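## Task

Carry the sticky-note block from the desk and set it on the upper surface of the low shelf, then open the hand and pull the robot away. The robot must not tip over or finish leaning. It only counts if the block stays there without the robot holding it.

## Robot and tools

Robot: a wheeled cart with a pan/tilt head camera and two arms, left_arm and right_arm. Each arm has a wrist camera and a gripper with one fixed and one swinging jaw. The cart is 0.53 m wide and spans x = -0.35 to 0.07 m in the base frame. The arm pan axes are vertical at x = -0.060, y = +0.155 (left) and -0.155 m (right). Each shoulder is 0.03 m out from its pan axis and 0.89 m high. Link lengths: upper arm 0.116, forearm 0.135, hand 0.162 m. A fixed-jaw tip reaches about 0.44 m from its pan axis at most, and no lower than 0.55 m above the floor. A loose object may occasionally get nudged by an outside push.

Frames: the base frame sits on the floor between the drive wheels, with x forward, y left and z up. The result fields left_hand and right_hand give each fixed-jaw tip in this frame, so a held object sits beside the tip, toward the swinging jaw. The hand's own axes are z out along the fingers and y from the swinging jaw toward the fixed jaw. Odometry is the base frame as it was at the scene start. base_odometry counts wheel rotation only, so wheel slip shows up as travel. Its heading is positive to the left, from -3.142 to 3.142.

execute_actions: pass actions, a list holding one action or nothing (empty just returns state and images). Optionally pass cameras, a list of names from head_camera, left_wrist_camera, right_wrist_camera or all. Leaving it out, null or ["all"] gives every camera; [] gives none. Images are 644x476 and are taken when the call ends, in the order listed on the "pictures" line.

An action may hold base, joints or both; these motions start together. base takes exactly one command. translate_m is a straight relative drive in metres, forward positive, from -1.4 to 1.4. rotate_rad is a relative turn in place in radians, counter-clockwise (left) positive, from -3.2 to 3.2. The base cannot move sideways, and a base move is measured from the position in the latest reported state. joints is a dictionary of absolute targets in radians, keyed by joint name. Ranges: head_pan_rad -3.2..3.2 (0 forward, + left); head_tilt_rad -0.76..1.45 (0 level, + down). For each arm (prefix left_arm_ or right_arm_): shoulder_pan_rad -1.919..1.919, shoulder_lift_rad -1.745..1.745, elbow_flex_rad -1.69..1.58, wrist_flex_rad -1.658..1.658, wrist_roll_rad -2.743..2.841, gripper_rad 0..1.919. Tolerances for "done" are ±0.02, except shoulder_lift ±0.1, elbow ±0.07, wrist_flex ±0.03 and gripper ±0.03. An unknown key or an out-of-range value rejects the whole call. One action lasts at most 15 s. Joints or base you leave out may keep driving toward earlier targets.

Arm geometry. Pan: at 0, the left arm points left and the right arm points right. Positive pan is clockwise from above, so forward is +1.571 (left) and -1.571 (right). Bend: with lift, elbow and wrist_flex at 0, the upper arm points up, tilted 0.24 rad outward, and the forearm and fingers are horizontal. Positive values bend downward. The sum of the three angles is the finger pitch below horizontal, and 1.571 means straight down; that needs the forearm no more than 0.08 rad above level. Roll: at wrist_roll -1.522 the jaws close across the arm plane with the fixed jaw on the left looking outward; at 1.619 the fixed jaw is on the right. At 0.049 they close within the plane, with the fixed jaw below (level fingers) or toward the pan axis (fingers down). Use fixed-jaw-left when reaching over furniture with level fingers, because the hand body then rises about 0.08 m above the fingers rather than hanging below them. Tip gap by gripper angle: 0 gives 0.003 m, 0.3 gives 0.026, 0.6 gives 0.049, 1 gives 0.076, 1.919 gives 0.106.

Gripping: targets below the touch angle squeeze, with maximum force at 0.2 rad below it. Going lower barely helps and may trip the jaw motor. A holding jaw reports off_target; "done" means empty or barely squeezing.

Stowed pose: left arm pan -1.75, lift 0.05, elbow 1.35, wrist_flex -1.55, roll -1.52; the right arm is the same except pan 1.75. To stow, move the wrists first, then the other three joints, well away from loose items; one combined move can jam the hand on the cart. Leaving stow, do not move the wrists first. A turn in place with arms stowed needs 0.44 m of clear radius. Turning or reversing right next to a desk can hook the cart rear and tip the robot.

Result lines: base_status and joint_status report how each commanded motion ended. "done" for the base means the wheels finished, even if they slipped. off_target means it stopped short and may still push; for an empty free arm this means load sag, an obstruction or a tripped motor. After time_out the target is dropped and the joint holds. "joint command not followed" (with a cause line) means a self-collision check between an arm's own links or the two arms refused that arm's targets; a gripper target is still run. The refused targets may be retried on later actions until replaced. on_its_own lists uncommanded changes. To stop a blocked joint pushing, command it to its current reading. If a call reports a stop, the remaining robot calls in that reply are skipped.

Sag: loaded joints settle below target, more at long reach. Compensate by aiming past the target against gravity by the sag you last saw. Hand positions can be off by a few centimetres.

Overload: a joint held more than about 0.30 rad from its target for about 2 s trips, dropping to 20 % torque without any message. The simulation keeps running while you compose a reply. To reset, wait until the reading settles, then command 0.2 rad from it on the side away from the tripping target, or 0.04 rad past the range end (a jaw uses the end itself). Payload is about 0.4 kg per hand at full reach, 0.7 kg within 0.28 m of the pan axis, and 1 kg with both hands close in.

Heat: the Motor temperatures line lists each arm's joints in joint_positions order. MOTOR HOT appears from 55 °C. At 70 °C an OVER-TEMPERATURE FAULT stops that arm, loaded joints give way, and fields read limit_stop_at_motor_heat; resend the targets afterwards. Put loads down promptly.

wait: seconds 0 to 10, commands nothing, returns state and images. zoom_image: camera plus region [x0, y0, x1, y1] in pixels of that camera's latest full image, at most 504x504. finished_scene: scene number (1 or 2); it is final, so call it only once the object rests on the shelf, released, with the robot clear and upright. Avoid drops, slams, hard pulls (especially on things in front, which tip the robot most easily) and any hard contact between the arms or hands.

Each tool is called after "Emit:" by a JSON object that holds its "name" and its "arguments".

## Session

Emit:
{"name": "execute_actions", "arguments": {"actions": []}}

Scene clock: 0.00 s.
Motor temperatures (°C, as the motors report them): left_arm=[25 26 27 27 27] | right_arm=[25 26 25 27 27]
base_odometry: x=+0.000 y=+0.000 heading=+0.000 (m, m, rad; odometry frame)
base_status: not commanded
joint_positions: head_pan_rad=+0.034 head_tilt_rad=-0.017 left_arm_shoulder_pan_rad=-1.738 left_arm_shoulder_lift_rad=+0.019 left_arm_elbow_flex_rad=+1.412 left_arm_wrist_flex_rad=-1.494 left_arm_wrist_roll_rad=-1.541 left_arm_gripper_rad=+1.920 right_arm_shoulder_pan_rad=+1.735 right_arm_shoulder_lift_rad=+0.065 right_arm_elbow_flex_rad=+1.364 right_arm_wrist_flex_rad=-1.577 right_arm_wrist_roll_rad=-1.545 right_arm_gripper_rad=+1.920
joint_status: not commanded
left_hand: x=-0.3001 y=+0.1067 z=+0.8834 quat_wxyz=(-0.068, -0.682, -0.051, +0.726) (m; base frame)
right_hand: x=-0.3066 y=-0.1220 z=+0.8952 quat_wxyz=(-0.053, +0.650, -0.061, -0.755) (m; base frame)
pictures: head_camera, left_wrist_camera, right_wrist_camera
Images, in order (width x height): head_camera 644x476, left_wrist_camera 644x476, right_wrist_camera 644x476.

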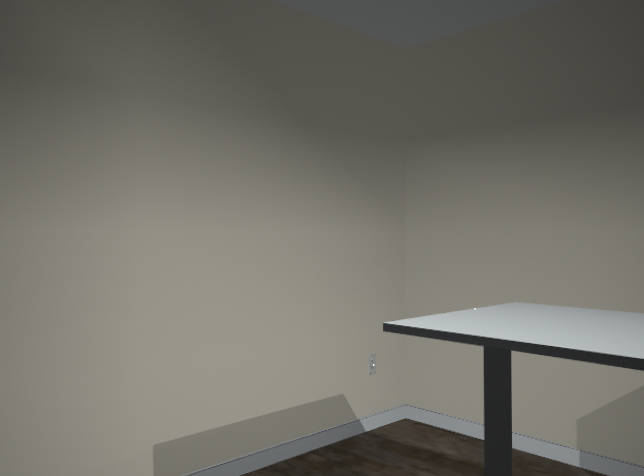

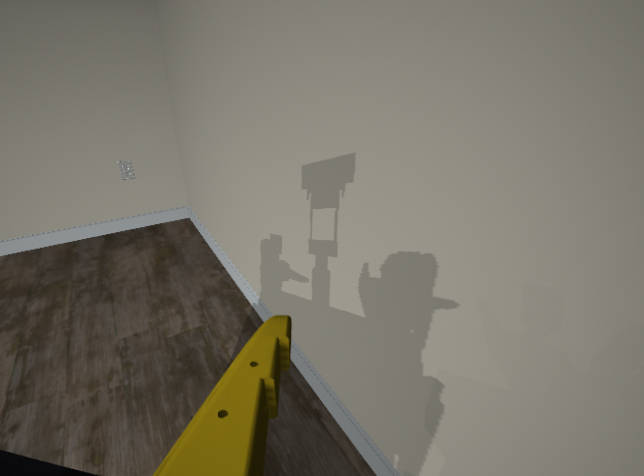

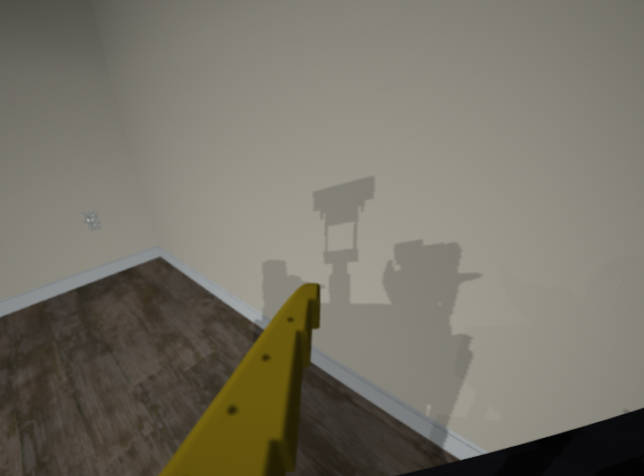

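Emit:
{"name": "execute_actions", "arguments": {"actions": [{"joints":{"head_pan_rad":-0.7,"head_tilt_rad":0.3}}], "cameras": ["head_camera"]}}

Emit:
{"name": "execute_actions", "arguments": {"actions": [{"joints":{"head_pan_rad":-1.6,"head_tilt_rad":0.3}}], "cameras": ["head_camera"]}}

Emit:
{"name": "execute_actions", "arguments": {"actions": [{"joints":{"head_pan_rad":-2.5,"head_tilt_rad":0.3}}], "cameras": ["head_camera"]}}

Scene clock: 5.73 s.
Motor temperatures (°C, as the motors report them): left_arm=[25 26 27 27 27] | right_arm=[25 26 25 27 27]
base_odometry: x=+0.000 y=+0.000 heading=+0.000 (m, m, rad; odometry frame)
base_status: not commanded
joint_positions: head_pan_rad=-0.690 head_tilt_rad=+0.293 left_arm_shoulder_pan_rad=-1.738 left_arm_shoulder_lift_rad=+0.019 left_arm_elbow_flex_rad=+1.412 left_arm_wrist_flex_rad=-1.494 left_arm_wrist_roll_rad=-1.541 left_arm_gripper_rad=+1.920 right_arm_shoulder_pan_rad=+1.735 right_arm_shoulder_lift_rad=+0.065 right_arm_elbow_flex_rad=+1.364 right_arm_wrist_flex_rad=-1.577 right_arm_wrist_roll_rad=-1.545 right_arm_gripper_rad=+1.920
joint_status: all done
left_hand: x=-0.3001 y=+0.1067 z=+0.8834 quat_wxyz=(-0.068, -0.682, -0.051, +0.726) (m; base frame)
right_hand: x=-0.3066 y=-0.1220 z=+0.8952 quat_wxyz=(-0.053, +0.650, -0.061, -0.755) (m; base frame)
pictures: head_camera
Images, in order (width x height): head_camera 644x476.

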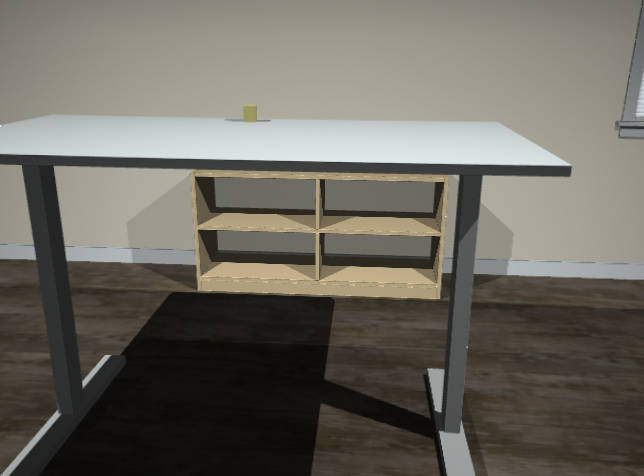

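Scene clock: 7.13 s.
Motor temperatures (°C, as the motors report them): left_arm=[25 26 27 27 27] | right_arm=[25 26 25 27 27]
base_odometry: x=+0.000 y=+0.000 heading=+0.000 (m, m, rad; odometry frame)
base_status: not commanded
joint_positions: head_pan_rad=-1.590 head_tilt_rad=+0.293 left_arm_shoulder_pan_rad=-1.738 left_arm_shoulder_lift_rad=+0.019 left_arm_elbow_flex_rad=+1.412 left_arm_wrist_flex_rad=-1.494 left_arm_wrist_roll_rad=-1.541 left_arm_gripper_rad=+1.920 right_arm_shoulder_pan_rad=+1.735 right_arm_shoulder_lift_rad=+0.065 right_arm_elbow_flex_rad=+1.364 right_arm_wrist_flex_rad=-1.577 right_arm_wrist_roll_rad=-1.545 right_arm_gripper_rad=+1.920
joint_status: all done
left_hand: x=-0.3001 y=+0.1067 z=+0.8834 quat_wxyz=(-0.068, -0.682, -0.051, +0.726) (m; base frame)
right_hand: x=-0.3066 y=-0.1220 z=+0.8952 quat_wxyz=(-0.053, +0.650, -0.061, -0.755) (m; base frame)
pictures: head_camera
Images, in order (width x height): head_camera 644x476.

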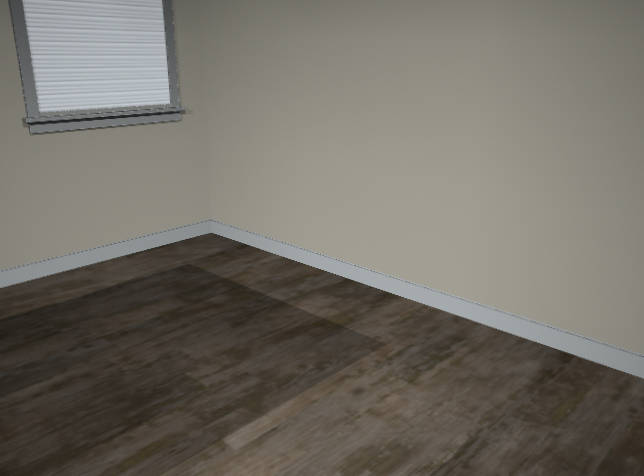

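Scene clock: 8.53 s.
Motor temperatures (°C, as the motors report them): left_arm=[25 26 27 27 27] | right_arm=[25 26 25 27 27]
base_odometry: x=+0.000 y=+0.000 heading=+0.000 (m, m, rad; odometry frame)
base_status: not commanded
joint_positions: head_pan_rad=-2.490 head_tilt_rad=+0.293 left_arm_shoulder_pan_rad=-1.738 left_arm_shoulder_lift_rad=+0.019 left_arm_elbow_flex_rad=+1.412 left_arm_wrist_flex_rad=-1.494 left_arm_wrist_roll_rad=-1.541 left_arm_gripper_rad=+1.920 right_arm_shoulder_pan_rad=+1.735 right_arm_shoulder_lift_rad=+0.065 right_arm_elbow_flex_rad=+1.364 right_arm_wrist_flex_rad=-1.577 right_arm_wrist_roll_rad=-1.545 right_arm_gripper_rad=+1.920
joint_status: all done
left_hand: x=-0.3001 y=+0.1067 z=+0.8834 quat_wxyz=(-0.068, -0.682, -0.051, +0.726) (m; base frame)
right_hand: x=-0.3066 y=-0.1220 z=+0.8952 quat_wxyz=(-0.053, +0.650, -0.061, -0.755) (m; base frame)
pictures: head_camera
Images, in order (width x height): head_camera 644x476.

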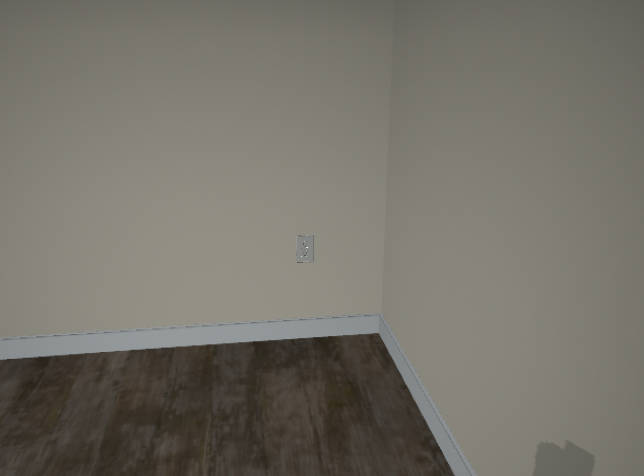

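Emit:
{"name": "execute_actions", "arguments": {"actions": [{"base":{"rotate_rad":-1.57},"joints":{"head_pan_rad":0.8,"head_tilt_rad":0.5}}], "cameras": []}}

Emit:
{"name": "execute_actions", "arguments": {"actions": [{"base":{"translate_m":1.4}}], "cameras": ["head_camera"]}}

Emit:
{"name": "execute_actions", "arguments": {"actions": [{"base":{"rotate_rad":0.79}}], "cameras": ["head_camera"]}}

Scene clock: 20.00 s.
Motor temperatures (°C, as the motors report them): left_arm=[25 26 27 27 27] | right_arm=[25 26 25 27 27]
base_odometry: x=-0.001 y=+0.000 heading=-1.569 (m, m, rad; odometry frame)
base_status: done
joint_positions: head_pan_rad=+0.790 head_tilt_rad=+0.494 left_arm_shoulder_pan_rad=-1.738 left_arm_shoulder_lift_rad=+0.019 left_arm_elbow_flex_rad=+1.412 left_arm_wrist_flex_rad=-1.494 left_arm_wrist_roll_rad=-1.541 left_arm_gripper_rad=+1.920 right_arm_shoulder_pan_rad=+1.735 right_arm_shoulder_lift_rad=+0.065 right_arm_elbow_flex_rad=+1.364 right_arm_wrist_flex_rad=-1.577 right_arm_wrist_roll_rad=-1.545 right_arm_gripper_rad=+1.920
joint_status: all done
left_hand: x=-0.3001 y=+0.1067 z=+0.8834 quat_wxyz=(-0.068, -0.682, -0.051, +0.726) (m; base frame)
right_hand: x=-0.3066 y=-0.1220 z=+0.8952 quat_wxyz=(-0.053, +0.650, -0.061, -0.755) (m; base frame)
pictures: none
No camera images: the call's "cameras" was empty. Leave "cameras" out to get every camera's image.

Scene clock: 27.83 s.
Motor temperatures (°C, as the motors report them): left_arm=[25 26 27 27 27] | right_arm=[25 26 25 27 27]
base_odometry: x=+0.001 y=-1.400 heading=-1.567 (m, m, rad; odometry frame)
base_status: done
joint_positions: head_pan_rad=+0.790 head_tilt_rad=+0.494 left_arm_shoulder_pan_rad=-1.738 left_arm_shoulder_lift_rad=+0.019 left_arm_elbow_flex_rad=+1.412 left_arm_wrist_flex_rad=-1.494 left_arm_wrist_roll_rad=-1.541 left_arm_gripper_rad=+1.920 right_arm_shoulder_pan_rad=+1.735 right_arm_shoulder_lift_rad=+0.065 right_arm_elbow_flex_rad=+1.364 right_arm_wrist_flex_rad=-1.577 right_arm_wrist_roll_rad=-1.545 right_arm_gripper_rad=+1.920
joint_status: not commanded
left_hand: x=-0.3001 y=+0.1067 z=+0.8834 quat_wxyz=(-0.068, -0.682, -0.051, +0.726) (m; base frame)
right_hand: x=-0.3066 y=-0.1220 z=+0.8952 quat_wxyz=(-0.053, +0.650, -0.061, -0.755) (m; base frame)
pictures: head_camera
Images, in order (width x height): head_camera 644x476.

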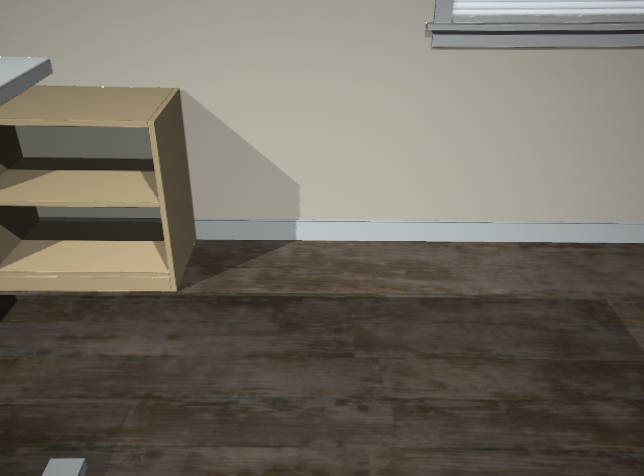

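Scene clock: 29.53 s.
Motor temperatures (°C, as the motors report them): left_arm=[25 26 27 27 27] | right_arm=[25 26 25 27 27]
base_odometry: x=+0.001 y=-1.400 heading=-0.778 (m, m, rad; odometry frame)
base_status: done
joint_positions: head_pan_rad=+0.790 head_tilt_rad=+0.494 left_arm_shoulder_pan_rad=-1.738 left_arm_shoulder_lift_rad=+0.019 left_arm_elbow_flex_rad=+1.412 left_arm_wrist_flex_rad=-1.494 left_arm_wrist_roll_rad=-1.541 left_arm_gripper_rad=+1.920 right_arm_shoulder_pan_rad=+1.735 right_arm_shoulder_lift_rad=+0.065 right_arm_elbow_flex_rad=+1.364 right_arm_wrist_flex_rad=-1.577 right_arm_wrist_roll_rad=-1.545 right_arm_gripper_rad=+1.920
joint_status: not commanded
left_hand: x=-0.3001 y=+0.1067 z=+0.8834 quat_wxyz=(-0.068, -0.682, -0.051, +0.726) (m; base frame)
right_hand: x=-0.3066 y=-0.1220 z=+0.8952 quat_wxyz=(-0.053, +0.650, -0.061, -0.755) (m; base frame)
pictures: head_camera
Images, in order (width x height): head_camera 644x476.

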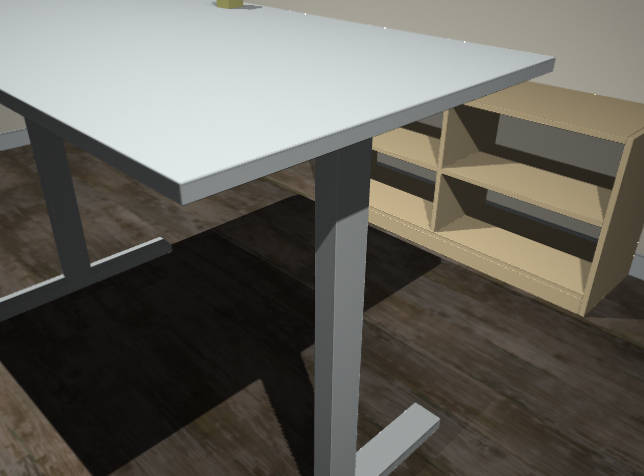

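Emit:
{"name": "execute_actions", "arguments": {"actions": [{"base":{"translate_m":1.37},"joints":{"head_pan_rad":1.57,"head_tilt_rad":0.6}}], "cameras": ["head_camera"]}}

Emit:
{"name": "execute_actions", "arguments": {"actions": [{"base":{"rotate_rad":1.57},"joints":{"head_pan_rad":0,"head_tilt_rad":0.5}}], "cameras": ["head_camera"]}}

Scene clock: 43.00 s.
Motor temperatures (°C, as the motors report them): left_arm=[25 26 27 27 27] | right_arm=[25 26 25 27 27]
base_odometry: x=+0.976 y=-2.362 heading=-0.782 (m, m, rad; odometry frame)
base_status: done
joint_positions: head_pan_rad=+1.560 head_tilt_rad=+0.594 left_arm_shoulder_pan_rad=-1.738 left_arm_shoulder_lift_rad=+0.019 left_arm_elbow_flex_rad=+1.412 left_arm_wrist_flex_rad=-1.494 left_arm_wrist_roll_rad=-1.541 left_arm_gripper_rad=+1.920 right_arm_shoulder_pan_rad=+1.735 right_arm_shoulder_lift_rad=+0.065 right_arm_elbow_flex_rad=+1.364 right_arm_wrist_flex_rad=-1.577 right_arm_wrist_roll_rad=-1.545 right_arm_gripper_rad=+1.920
joint_status: all done
left_hand: x=-0.3001 y=+0.1067 z=+0.8834 quat_wxyz=(-0.068, -0.682, -0.051, +0.726) (m; base frame)
right_hand: x=-0.3066 y=-0.1220 z=+0.8952 quat_wxyz=(-0.053, +0.650, -0.061, -0.755) (m; base frame)
pictures: head_camera
Images, in order (width x height): head_camera 644x476.

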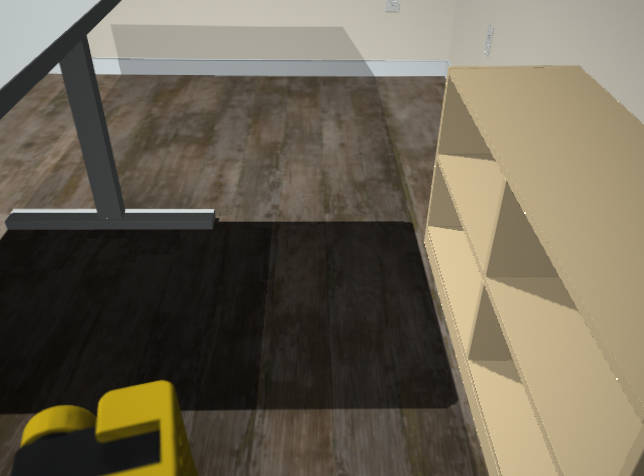

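Scene clock: 45.67 s.
Motor temperatures (°C, as the motors report them): left_arm=[25 26 27 27 27] | right_arm=[25 26 25 27 27]
base_odometry: x=+0.976 y=-2.362 heading=+0.787 (m, m, rad; odometry frame)
base_status: done
joint_positions: head_pan_rad=+0.010 head_tilt_rad=+0.514 left_arm_shoulder_pan_rad=-1.738 left_arm_shoulder_lift_rad=+0.019 left_arm_elbow_flex_rad=+1.412 left_arm_wrist_flex_rad=-1.494 left_arm_wrist_roll_rad=-1.541 left_arm_gripper_rad=+1.920 right_arm_shoulder_pan_rad=+1.735 right_arm_shoulder_lift_rad=+0.065 right_arm_elbow_flex_rad=+1.364 right_arm_wrist_flex_rad=-1.577 right_arm_wrist_roll_rad=-1.545 right_arm_gripper_rad=+1.920
joint_status: all done
left_hand: x=-0.3001 y=+0.1067 z=+0.8834 quat_wxyz=(-0.068, -0.682, -0.051, +0.726) (m; base frame)
right_hand: x=-0.3066 y=-0.1220 z=+0.8952 quat_wxyz=(-0.053, +0.650, -0.061, -0.755) (m; base frame)
pictures: head_camera
Images, in order (width x height): head_camera 644x476.

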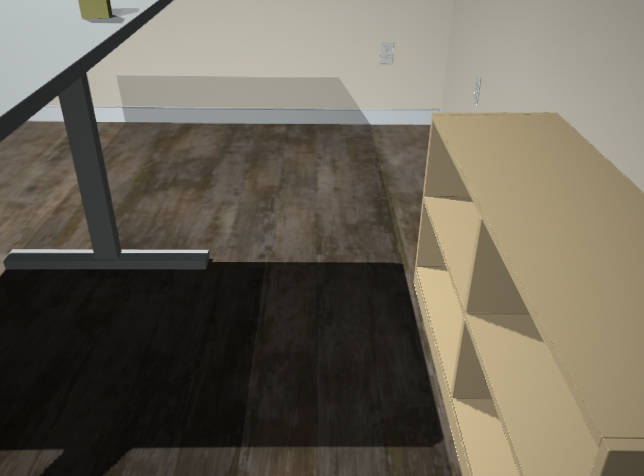

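Emit:
{"name": "execute_actions", "arguments": {"actions": [{"joints":{"left_arm_shoulder_pan_rad":0,"left_arm_shoulder_lift_rad":-1.0,"left_arm_elbow_flex_rad":0.4,"head_pan_rad":1.1,"head_tilt_rad":0.4}}], "cameras": []}}

Emit:
{"name": "execute_actions", "arguments": {"actions": [{"base":{"translate_m":1.25},"joints":{"left_arm_wrist_flex_rad":0.6,"left_arm_gripper_rad":1.3}}]}}

Scene clock: 53.80 s.
Motor temperatures (°C, as the motors report them): left_arm=[25 26 27 27 27] | right_arm=[25 26 25 27 27]
base_odometry: x=+0.976 y=-2.362 heading=+0.787 (m, m, rad; odometry frame)
base_status: not commanded
joint_positions: head_pan_rad=+1.090 head_tilt_rad=+0.413 left_arm_shoulder_pan_rad=-0.009 left_arm_shoulder_lift_rad=-0.992 left_arm_elbow_flex_rad=+0.422 left_arm_wrist_flex_rad=-1.494 left_arm_wrist_roll_rad=-1.541 left_arm_gripper_rad=+1.920 right_arm_shoulder_pan_rad=+1.735 right_arm_shoulder_lift_rad=+0.065 right_arm_elbow_flex_rad=+1.364 right_arm_wrist_flex_rad=-1.577 right_arm_wrist_roll_rad=-1.545 right_arm_gripper_rad=+1.920
joint_status: all done
left_hand: x=-0.0676 y=+0.1411 z=+1.1976 quat_wxyz=(+0.676, +0.172, -0.174, +0.695) (m; base frame)
right_hand: x=-0.3066 y=-0.1220 z=+0.8952 quat_wxyz=(-0.053, +0.650, -0.061, -0.755) (m; base frame)
pictures: none
No camera images: the call's "cameras" was empty. Leave "cameras" out to get every camera's image.

Scene clock: 60.97 s.
Motor temperatures (°C, as the motors report them): left_arm=[25 26 27 27 27] | right_arm=[25 26 25 27 27]
base_odometry: x=+1.858 y=-1.476 heading=+0.784 (m, m, rad; odometry frame)
base_status: done
joint_positions: head_pan_rad=+1.090 head_tilt_rad=+0.413 left_arm_shoulder_pan_rad=-0.007 left_arm_shoulder_lift_rad=-0.992 left_arm_elbow_flex_rad=+0.422 left_arm_wrist_flex_rad=+0.599 left_arm_wrist_roll_rad=-1.541 left_arm_gripper_rad=+1.309 right_arm_shoulder_pan_rad=+1.735 right_arm_shoulder_lift_rad=+0.065 right_arm_elbow_flex_rad=+1.364 right_arm_wrist_flex_rad=-1.577 right_arm_wrist_roll_rad=-1.545 right_arm_gripper_rad=+1.920
joint_status: all done
left_hand: x=-0.0694 y=+0.3776 z=+1.0514 quat_wxyz=(+0.486, -0.504, +0.510, +0.499) (m; base frame)
right_hand: x=-0.3066 y=-0.1220 z=+0.8952 quat_wxyz=(-0.053, +0.650, -0.061, -0.755) (m; base frame)
pictures: head_camera, left_wrist_camera, right_wrist_camera
Images, in order (width x height): head_camera 644x476, left_wrist_camera 644x476, right_wrist_camera 644x476.

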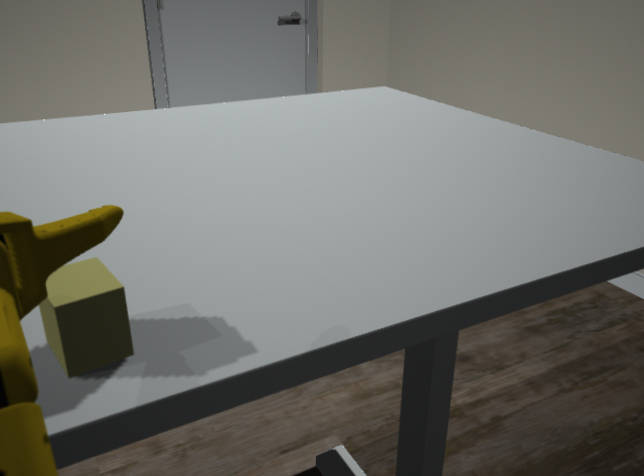

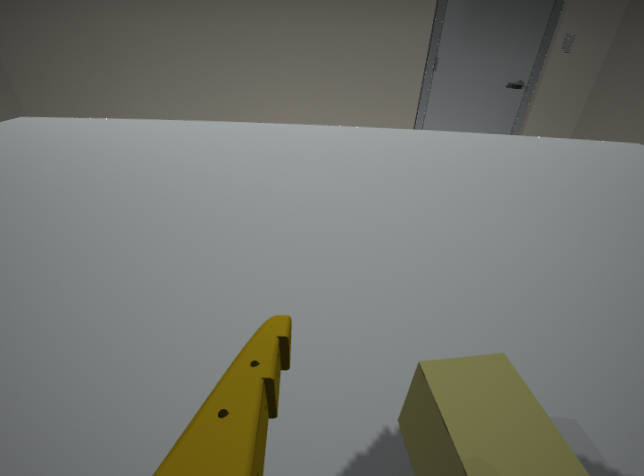

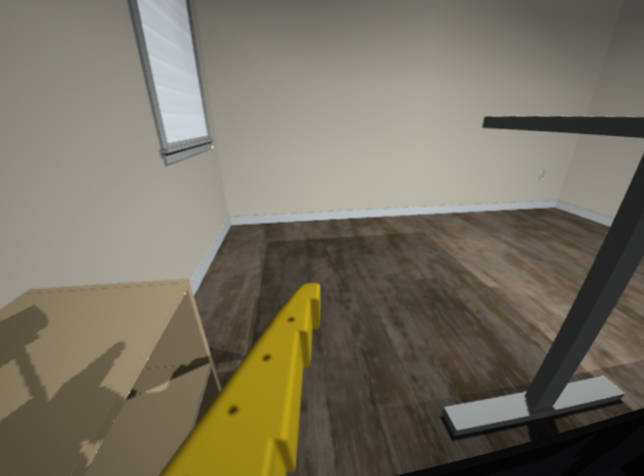

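Emit:
{"name": "execute_actions", "arguments": {"actions": [{"base":{"translate_m":0.025},"joints":{"left_arm_shoulder_lift_rad":-0.1,"left_arm_elbow_flex_rad":-0.75,"left_arm_wrist_flex_rad":1.45,"head_pan_rad":1.4}}], "cameras": ["head_camera","left_wrist_camera"]}}

Scene clock: 70.47 s.
Motor temperatures (°C, as the motors report them): left_arm=[25 26 27 27 27] | right_arm=[25 26 25 27 27]
base_odometry: x=+1.876 y=-1.458 heading=+0.783 (m, m, rad; odometry frame)
base_status: done
joint_positions: head_pan_rad=+1.390 head_tilt_rad=+0.413 left_arm_shoulder_pan_rad=-0.007 left_arm_shoulder_lift_rad=-0.097 left_arm_elbow_flex_rad=-0.719 left_arm_wrist_flex_rad=+1.448 left_arm_wrist_roll_rad=-1.541 left_arm_gripper_rad=+1.308 right_arm_shoulder_pan_rad=+1.735 right_arm_shoulder_lift_rad=+0.065 right_arm_elbow_flex_rad=+1.364 right_arm_wrist_flex_rad=-1.577 right_arm_wrist_roll_rad=-1.545 right_arm_gripper_rad=+1.920
joint_status: all done
left_hand: x=-0.0697 y=+0.4205 z=+1.0156 quat_wxyz=(+0.316, -0.627, +0.634, +0.324) (m; base frame)
right_hand: x=-0.3066 y=-0.1220 z=+0.8952 quat_wxyz=(-0.053, +0.650, -0.061, -0.755) (m; base frame)
pictures: head_camera, left_wrist_camera
Images, in order (width x height): head_camera 644x476, left_wrist_camera 644x476.

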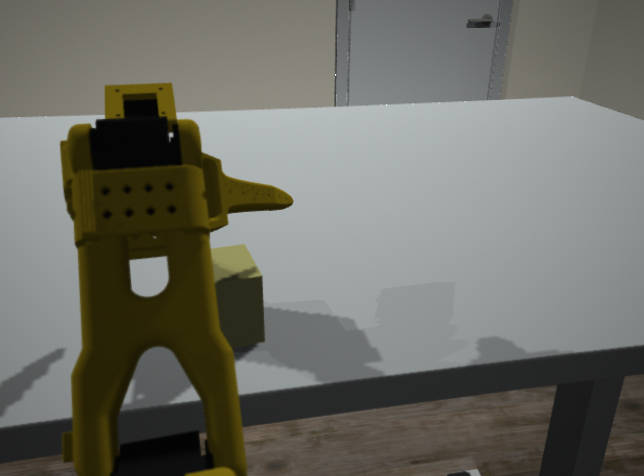

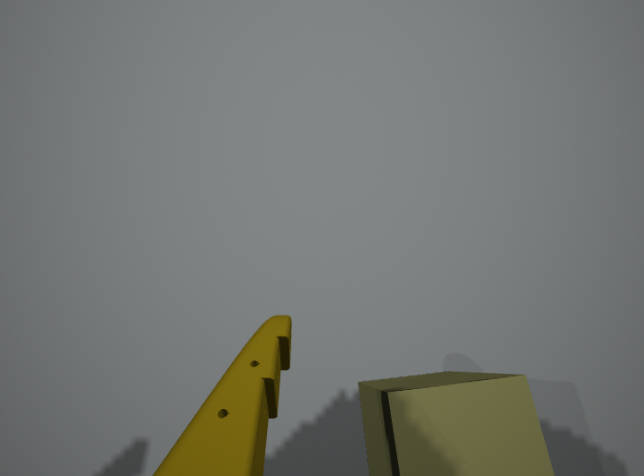

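Emit:
{"name": "execute_actions", "arguments": {"actions": [{"base":{"translate_m":0.015},"joints":{"left_arm_shoulder_lift_rad":0.0,"left_arm_elbow_flex_rad":-0.65,"left_arm_wrist_flex_rad":1.62}}], "cameras": ["head_camera","left_wrist_camera"]}}

Scene clock: 74.63 s.
Motor temperatures (°C, as the motors report them): left_arm=[25 26 27 27 27] | right_arm=[25 26 25 27 27]
base_odometry: x=+1.887 y=-1.447 heading=+0.783 (m, m, rad; odometry frame)
base_status: done
joint_positions: head_pan_rad=+1.390 head_tilt_rad=+0.413 left_arm_shoulder_pan_rad=-0.004 left_arm_shoulder_lift_rad=-0.003 left_arm_elbow_flex_rad=-0.656 left_arm_wrist_flex_rad=+1.601 left_arm_wrist_roll_rad=-1.541 left_arm_gripper_rad=+1.308 right_arm_shoulder_pan_rad=+1.735 right_arm_shoulder_lift_rad=+0.065 right_arm_elbow_flex_rad=+1.364 right_arm_wrist_flex_rad=-1.577 right_arm_wrist_roll_rad=-1.545 right_arm_gripper_rad=+1.920
joint_status: all done
left_hand: x=-0.0688 y=+0.4108 z=+0.9635 quat_wxyz=(+0.216, -0.668, +0.677, +0.221) (m; base frame)
right_hand: x=-0.3066 y=-0.1220 z=+0.8952 quat_wxyz=(-0.053, +0.650, -0.061, -0.755) (m; base frame)
pictures: head_camera, left_wrist_camera
Images, in order (width x height): head_camera 644x476, left_wrist_camera 644x476.

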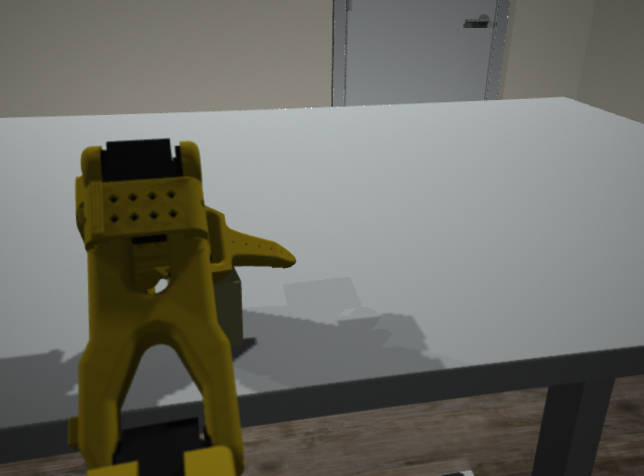

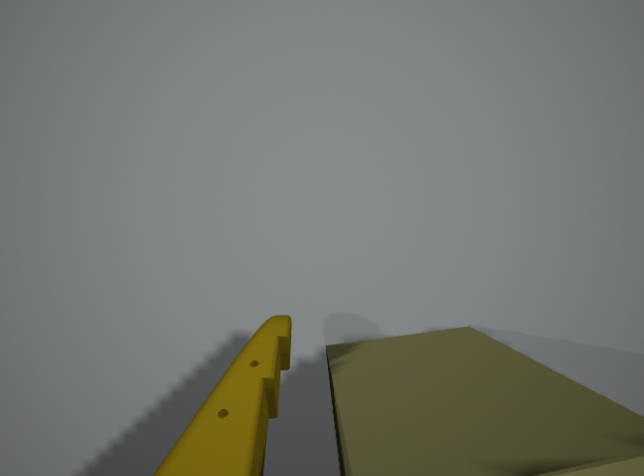

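Emit:
{"name": "execute_actions", "arguments": {"actions": [{"joints":{"left_arm_shoulder_lift_rad":-0.13,"left_arm_elbow_flex_rad":-0.45,"left_arm_wrist_flex_rad":1.65}}], "cameras": ["head_camera","left_wrist_camera"]}}

Emit:
{"name": "execute_actions", "arguments": {"actions": [{"joints":{"left_arm_gripper_rad":0.5}}], "cameras": ["head_camera","left_wrist_camera"]}}

Scene clock: 80.47 s.
Motor temperatures (°C, as the motors report them): left_arm=[25 26 27 27 27] | right_arm=[25 26 25 27 27]
base_odometry: x=+1.887 y=-1.447 heading=+0.783 (m, m, rad; odometry frame)
base_status: not commanded
joint_positions: head_pan_rad=+1.390 head_tilt_rad=+0.413 left_arm_shoulder_pan_rad=+0.002 left_arm_shoulder_lift_rad=-0.141 left_arm_elbow_flex_rad=-0.491 left_arm_wrist_flex_rad=+1.639 left_arm_wrist_roll_rad=-1.541 left_arm_gripper_rad=+1.308 right_arm_shoulder_pan_rad=+1.735 right_arm_shoulder_lift_rad=+0.065 right_arm_elbow_flex_rad=+1.364 right_arm_wrist_flex_rad=-1.577 right_arm_wrist_roll_rad=-1.545 right_arm_gripper_rad=+1.920
joint_status: all done
left_hand: x=-0.0673 y=+0.3887 z=+0.9574 quat_wxyz=(+0.195, -0.672, +0.686, +0.198) (m; base frame)
right_hand: x=-0.3066 y=-0.1220 z=+0.8952 quat_wxyz=(-0.053, +0.650, -0.061, -0.755) (m; base frame)
pictures: head_camera, left_wrist_camera
Images, in order (width x height): head_camera 644x476, left_wrist_camera 644x476.

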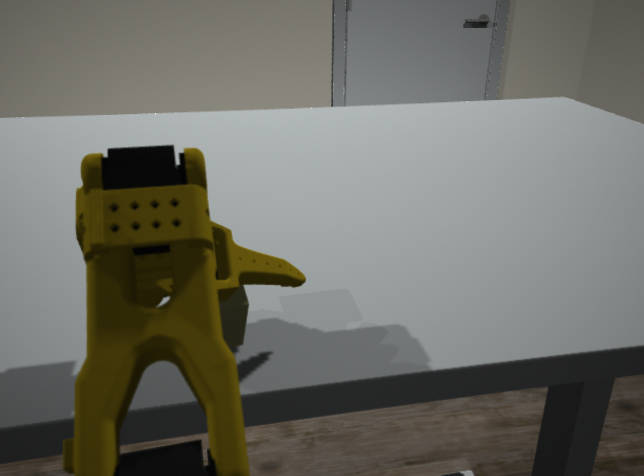

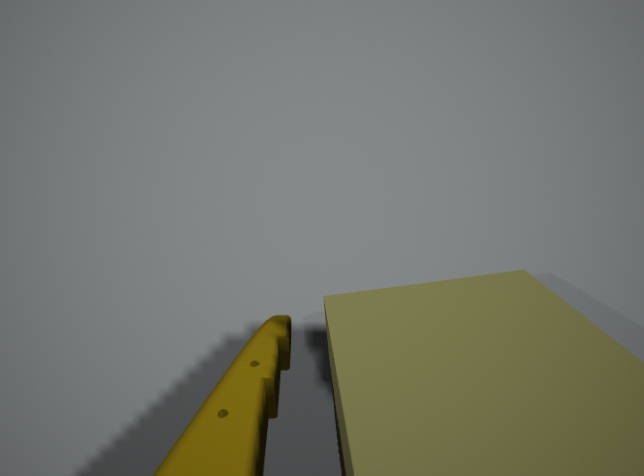

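Scene clock: 81.40 s.
Motor temperatures (°C, as the motors report them): left_arm=[25 26 27 27 27] | right_arm=[25 26 25 27 27]
base_odometry: x=+1.887 y=-1.447 heading=+0.783 (m, m, rad; odometry frame)
base_status: not commanded
joint_positions: head_pan_rad=+1.390 head_tilt_rad=+0.413 left_arm_shoulder_pan_rad=+0.002 left_arm_shoulder_lift_rad=-0.161 left_arm_elbow_flex_rad=-0.480 left_arm_wrist_flex_rad=+1.639 left_arm_wrist_roll_rad=-1.541 left_arm_gripper_rad=+0.724 right_arm_shoulder_pan_rad=+1.735 right_arm_shoulder_lift_rad=+0.065 right_arm_elbow_flex_rad=+1.364 right_arm_wrist_flex_rad=-1.577 right_arm_wrist_roll_rad=-1.545 right_arm_gripper_rad=+1.920
joint_status: left_arm_gripper_rad off_target (ended at +0.724, target +0.500)
left_hand: x=-0.0673 y=+0.3869 z=+0.9594 quat_wxyz=(+0.198, -0.671, +0.685, +0.201) (m; base frame)
right_hand: x=-0.3066 y=-0.1220 z=+0.8952 quat_wxyz=(-0.053, +0.650, -0.061, -0.755) (m; base frame)
pictures: head_camera, left_wrist_camera
Images, in order (width x height): head_camera 644x476, left_wrist_camera 644x476.

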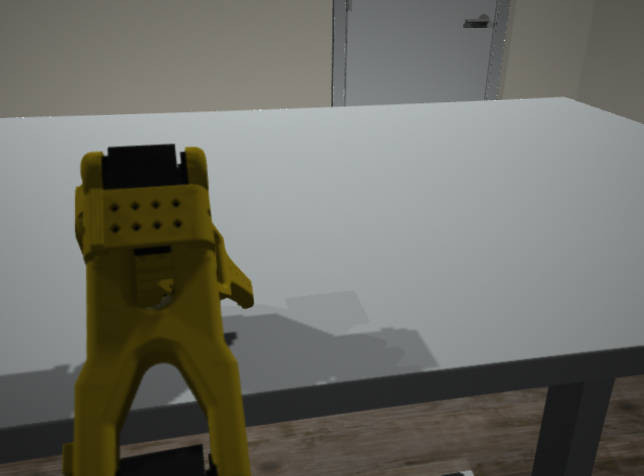

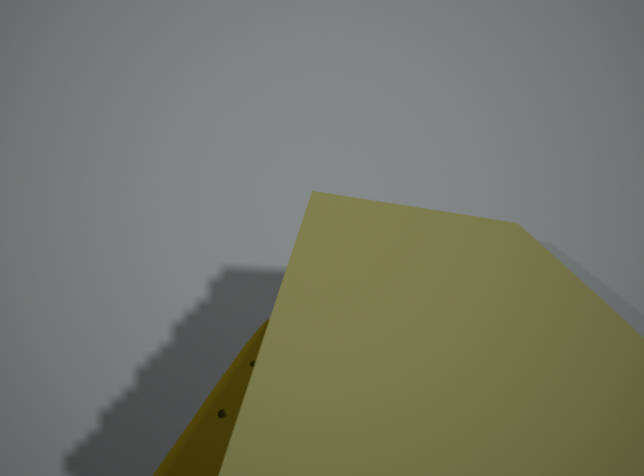

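Emit:
{"name": "execute_actions", "arguments": {"actions": [{"joints":{"left_arm_elbow_flex_rad":-0.8}}], "cameras": []}}

Emit:
{"name": "execute_actions", "arguments": {"actions": [{"base":{"translate_m":-1.18},"joints":{"left_arm_shoulder_pan_rad":1.4,"head_pan_rad":-0.5,"head_tilt_rad":0.8}}], "cameras": ["head_camera"]}}

Emit:
{"name": "execute_actions", "arguments": {"actions": [{"base":{"rotate_rad":-1.57},"joints":{"head_pan_rad":0.8}}]}}

Scene clock: 89.70 s.
Motor temperatures (°C, as the motors report them): left_arm=[25 26 27 27 27] | right_arm=[25 26 25 27 27]
base_odometry: x=+1.887 y=-1.447 heading=+0.783 (m, m, rad; odometry frame)
base_status: not commanded
joint_positions: head_pan_rad=+1.390 head_tilt_rad=+0.413 left_arm_shoulder_pan_rad=+0.002 left_arm_shoulder_lift_rad=-0.120 left_arm_elbow_flex_rad=-0.762 left_arm_wrist_flex_rad=+1.649 left_arm_wrist_roll_rad=-1.541 left_arm_gripper_rad=+0.724 right_arm_shoulder_pan_rad=+1.735 right_arm_shoulder_lift_rad=+0.065 right_arm_elbow_flex_rad=+1.364 right_arm_wrist_flex_rad=-1.577 right_arm_wrist_roll_rad=-1.545 right_arm_gripper_rad=+1.920
joint_status: all done
left_hand: x=-0.0673 y=+0.3971 z=+1.0050 quat_wxyz=(+0.274, -0.644, +0.657, +0.279) (m; base frame)
right_hand: x=-0.3066 y=-0.1220 z=+0.8952 quat_wxyz=(-0.053, +0.650, -0.061, -0.755) (m; base frame)
pictures: none
No camera images: the call's "cameras" was empty. Leave "cameras" out to get every camera's image.

Scene clock: 96.37 s.
Motor temperatures (°C, as the motors report them): left_arm=[25 26 27 27 27] | right_arm=[25 26 25 27 27]
base_odometry: x=+1.049 y=-2.278 heading=+0.780 (m, m, rad; odometry frame)
base_status: done
joint_positions: head_pan_rad=-0.490 head_tilt_rad=+0.795 left_arm_shoulder_pan_rad=+1.392 left_arm_shoulder_lift_rad=-0.120 left_arm_elbow_flex_rad=-0.764 left_arm_wrist_flex_rad=+1.649 left_arm_wrist_roll_rad=-1.541 left_arm_gripper_rad=+0.724 right_arm_shoulder_pan_rad=+1.735 right_arm_shoulder_lift_rad=+0.065 right_arm_elbow_flex_rad=+1.364 right_arm_wrist_flex_rad=-1.577 right_arm_wrist_roll_rad=-1.545 right_arm_gripper_rad=+1.920
joint_status: all done
left_hand: x=+0.1768 y=+0.2057 z=+1.0053 quat_wxyz=(+0.390, -0.074, +0.917, +0.039) (m; base frame)
right_hand: x=-0.3066 y=-0.1220 z=+0.8952 quat_wxyz=(-0.053, +0.650, -0.061, -0.755) (m; base frame)
pictures: head_camera
Images, in order (width x height): head_camera 644x476.

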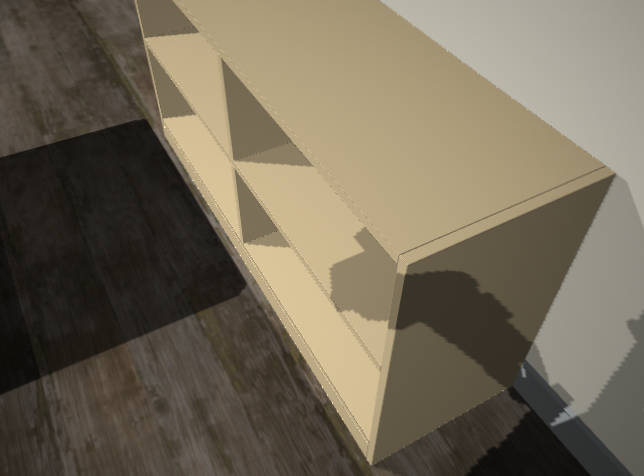

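Scene clock: 99.03 s.
Motor temperatures (°C, as the motors report them): left_arm=[25 26 27 27 27] | right_arm=[25 26 25 27 27]
base_odometry: x=+1.049 y=-2.278 heading=-0.789 (m, m, rad; odometry frame)
base_status: done
joint_positions: head_pan_rad=+0.790 head_tilt_rad=+0.795 left_arm_shoulder_pan_rad=+1.393 left_arm_shoulder_lift_rad=-0.120 left_arm_elbow_flex_rad=-0.764 left_arm_wrist_flex_rad=+1.649 left_arm_wrist_roll_rad=-1.541 left_arm_gripper_rad=+0.724 right_arm_shoulder_pan_rad=+1.735 right_arm_shoulder_lift_rad=+0.065 right_arm_elbow_flex_rad=+1.364 right_arm_wrist_flex_rad=-1.577 right_arm_wrist_roll_rad=-1.545 right_arm_gripper_rad=+1.920
joint_status: all done
left_hand: x=+0.1769 y=+0.2054 z=+1.0053 quat_wxyz=(+0.390, -0.073, +0.917, +0.038) (m; base frame)
right_hand: x=-0.3066 y=-0.1220 z=+0.8952 quat_wxyz=(-0.053, +0.650, -0.061, -0.755) (m; base frame)
pictures: head_camera, left_wrist_camera, right_wrist_camera
Images, in order (width x height): head_camera 644x476, left_wrist_camera 644x476, right_wrist_camera 644x476.

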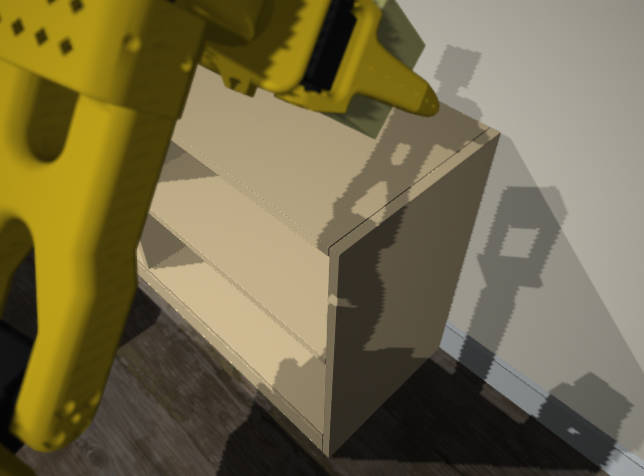

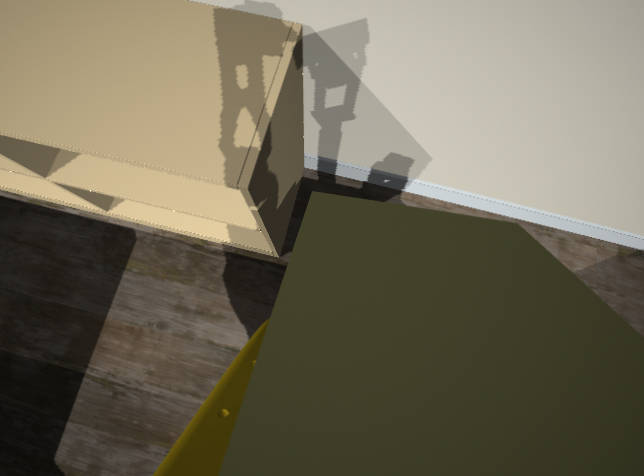

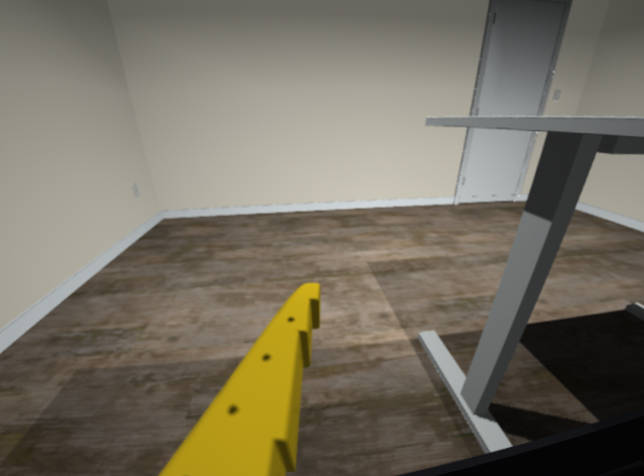

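Emit:
{"name": "execute_actions", "arguments": {"actions": [{"base":{"translate_m":0.47},"joints":{"left_arm_shoulder_pan_rad":0.05,"head_pan_rad":1.3}}], "cameras": []}}

Emit:
{"name": "execute_actions", "arguments": {"actions": [{"joints":{"left_arm_shoulder_lift_rad":1.2,"left_arm_elbow_flex_rad":-0.8,"left_arm_wrist_flex_rad":0.5}}], "cameras": ["head_camera","left_wrist_camera"]}}

Scene clock: 106.60 s.
Motor temperatures (°C, as the motors report them): left_arm=[25 26 27 27 27] | right_arm=[25 26 25 27 27]
base_odometry: x=+1.379 y=-2.612 heading=-0.790 (m, m, rad; odometry frame)
base_status: done
joint_positions: head_pan_rad=+1.290 head_tilt_rad=+0.795 left_arm_shoulder_pan_rad=+0.057 left_arm_shoulder_lift_rad=-0.120 left_arm_elbow_flex_rad=-0.764 left_arm_wrist_flex_rad=+1.650 left_arm_wrist_roll_rad=-1.541 left_arm_gripper_rad=+0.723 right_arm_shoulder_pan_rad=+1.735 right_arm_shoulder_lift_rad=+0.065 right_arm_elbow_flex_rad=+1.364 right_arm_wrist_flex_rad=-1.577 right_arm_wrist_roll_rad=-1.545 right_arm_gripper_rad=+1.920
joint_status: all done
left_hand: x=-0.0539 y=+0.3969 z=+1.0052 quat_wxyz=(+0.282, -0.626, +0.675, +0.271) (m; base frame)
right_hand: x=-0.3066 y=-0.1220 z=+0.8952 quat_wxyz=(-0.053, +0.650, -0.061, -0.755) (m; base frame)
pictures: none
No camera images: the call's "cameras" was empty. Leave "cameras" out to get every camera's image.

Scene clock: 108.20 s.
Motor temperatures (°C, as the motors report them): left_arm=[25 26 27 27 27] | right_arm=[25 26 25 27 27]
base_odometry: x=+1.379 y=-2.612 heading=-0.790 (m, m, rad; odometry frame)
base_status: not commanded
joint_positions: head_pan_rad=+1.290 head_tilt_rad=+0.795 left_arm_shoulder_pan_rad=+0.057 left_arm_shoulder_lift_rad=+1.235 left_arm_elbow_flex_rad=-0.765 left_arm_wrist_flex_rad=+0.515 left_arm_wrist_roll_rad=-1.541 left_arm_gripper_rad=+0.723 right_arm_shoulder_pan_rad=+1.735 right_arm_shoulder_lift_rad=+0.065 right_arm_elbow_flex_rad=+1.364 right_arm_wrist_flex_rad=-1.577 right_arm_wrist_roll_rad=-1.545 right_arm_gripper_rad=+1.920
joint_status: all done
left_hand: x=-0.0473 y=+0.5121 z=+0.7144 quat_wxyz=(+0.208, -0.651, +0.702, +0.200) (m; base frame)
right_hand: x=-0.3066 y=-0.1220 z=+0.8952 quat_wxyz=(-0.053, +0.650, -0.061, -0.755) (m; base frame)
pictures: head_camera, left_wrist_camera
Images, in order (width x height): head_camera 644x476, left_wrist_camera 644x476.

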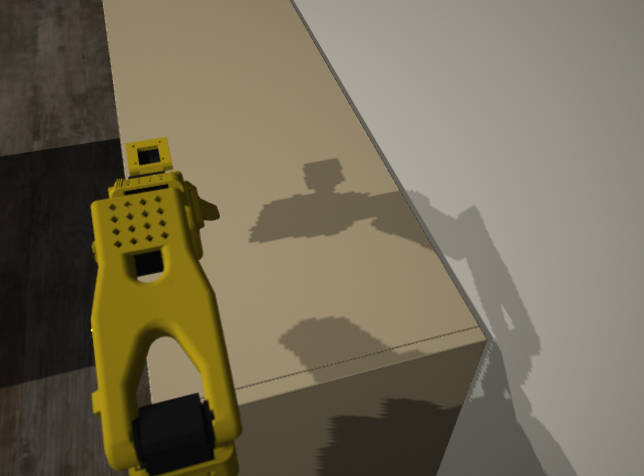

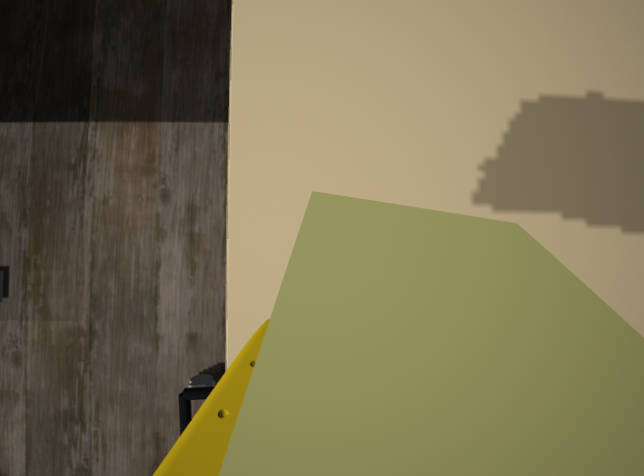

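Emit:
{"name": "execute_actions", "arguments": {"actions": [{"base":{"translate_m":0.07},"joints":{"left_arm_shoulder_lift_rad":1.42,"left_arm_wrist_flex_rad":0.29}}], "cameras": ["head_camera","left_wrist_camera"]}}

Emit:
{"name": "execute_actions", "arguments": {"actions": [{"joints":{"left_arm_shoulder_lift_rad":1.54,"left_arm_wrist_flex_rad":0.17}}], "cameras": ["head_camera","left_wrist_camera"]}}

Scene clock: 119.43 s.
Motor temperatures (°C, as the motors report them): left_arm=[25 26 28 27 27] | right_arm=[25 26 25 27 27]
base_odometry: x=+1.429 y=-2.662 heading=-0.791 (m, m, rad; odometry frame)
base_status: done
joint_positions: head_pan_rad=+1.290 head_tilt_rad=+0.795 left_arm_shoulder_pan_rad=+0.054 left_arm_shoulder_lift_rad=+1.453 left_arm_elbow_flex_rad=-0.765 left_arm_wrist_flex_rad=+0.305 left_arm_wrist_roll_rad=-1.541 left_arm_gripper_rad=+0.723 right_arm_shoulder_pan_rad=+1.735 right_arm_shoulder_lift_rad=+0.065 right_arm_elbow_flex_rad=+1.364 right_arm_wrist_flex_rad=-1.577 right_arm_wrist_roll_rad=-1.545 right_arm_gripper_rad=+1.920
joint_status: all done
left_hand: x=-0.0493 y=+0.4956 z=+0.6634 quat_wxyz=(+0.205, -0.653, +0.702, +0.198) (m; base frame)
right_hand: x=-0.3066 y=-0.1220 z=+0.8952 quat_wxyz=(-0.053, +0.650, -0.061, -0.755) (m; base frame)
pictures: head_camera, left_wrist_camera
Images, in order (width x height): head_camera 644x476, left_wrist_camera 644x476.

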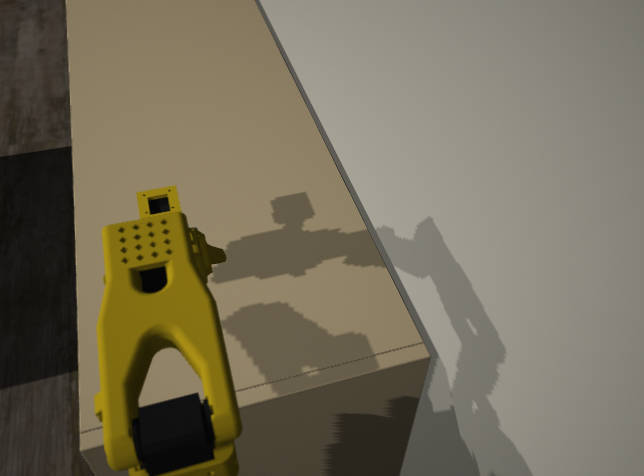

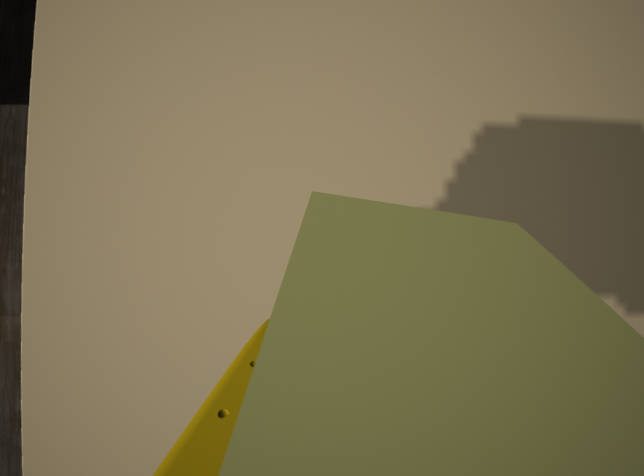

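Scene clock: 120.23 s.
Motor temperatures (°C, as the motors report them): left_arm=[25 26 28 27 27] | right_arm=[25 26 25 27 27]
base_odometry: x=+1.429 y=-2.662 heading=-0.791 (m, m, rad; odometry frame)
base_status: not commanded
joint_positions: head_pan_rad=+1.290 head_tilt_rad=+0.795 left_arm_shoulder_pan_rad=+0.054 left_arm_shoulder_lift_rad=+1.569 left_arm_elbow_flex_rad=-0.765 left_arm_wrist_flex_rad=+0.185 left_arm_wrist_roll_rad=-1.541 left_arm_gripper_rad=+0.723 right_arm_shoulder_pan_rad=+1.735 right_arm_shoulder_lift_rad=+0.065 right_arm_elbow_flex_rad=+1.364 right_arm_wrist_flex_rad=-1.577 right_arm_wrist_roll_rad=-1.545 right_arm_gripper_rad=+1.920
joint_status: all done
left_hand: x=-0.0500 y=+0.4833 z=+0.6384 quat_wxyz=(+0.206, -0.652, +0.702, +0.199) (m; base frame)
right_hand: x=-0.3066 y=-0.1220 z=+0.8952 quat_wxyz=(-0.053, +0.650, -0.061, -0.755) (m; base frame)
pictures: head_camera, left_wrist_camera
Images, in order (width x height): head_camera 644x476, left_wrist_camera 644x476.

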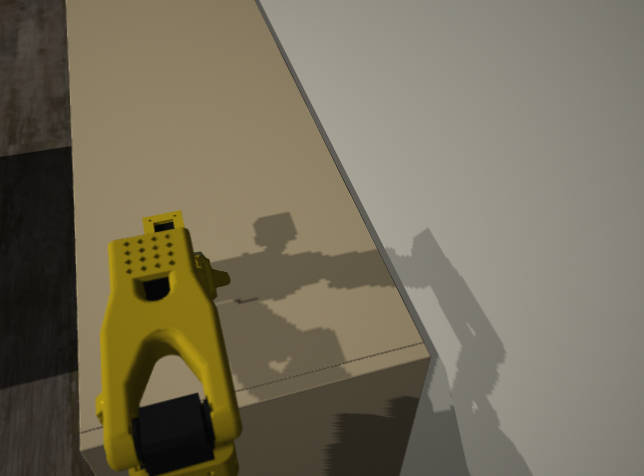

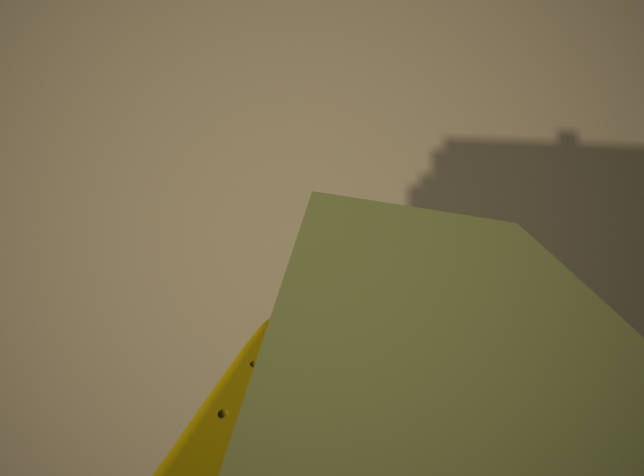

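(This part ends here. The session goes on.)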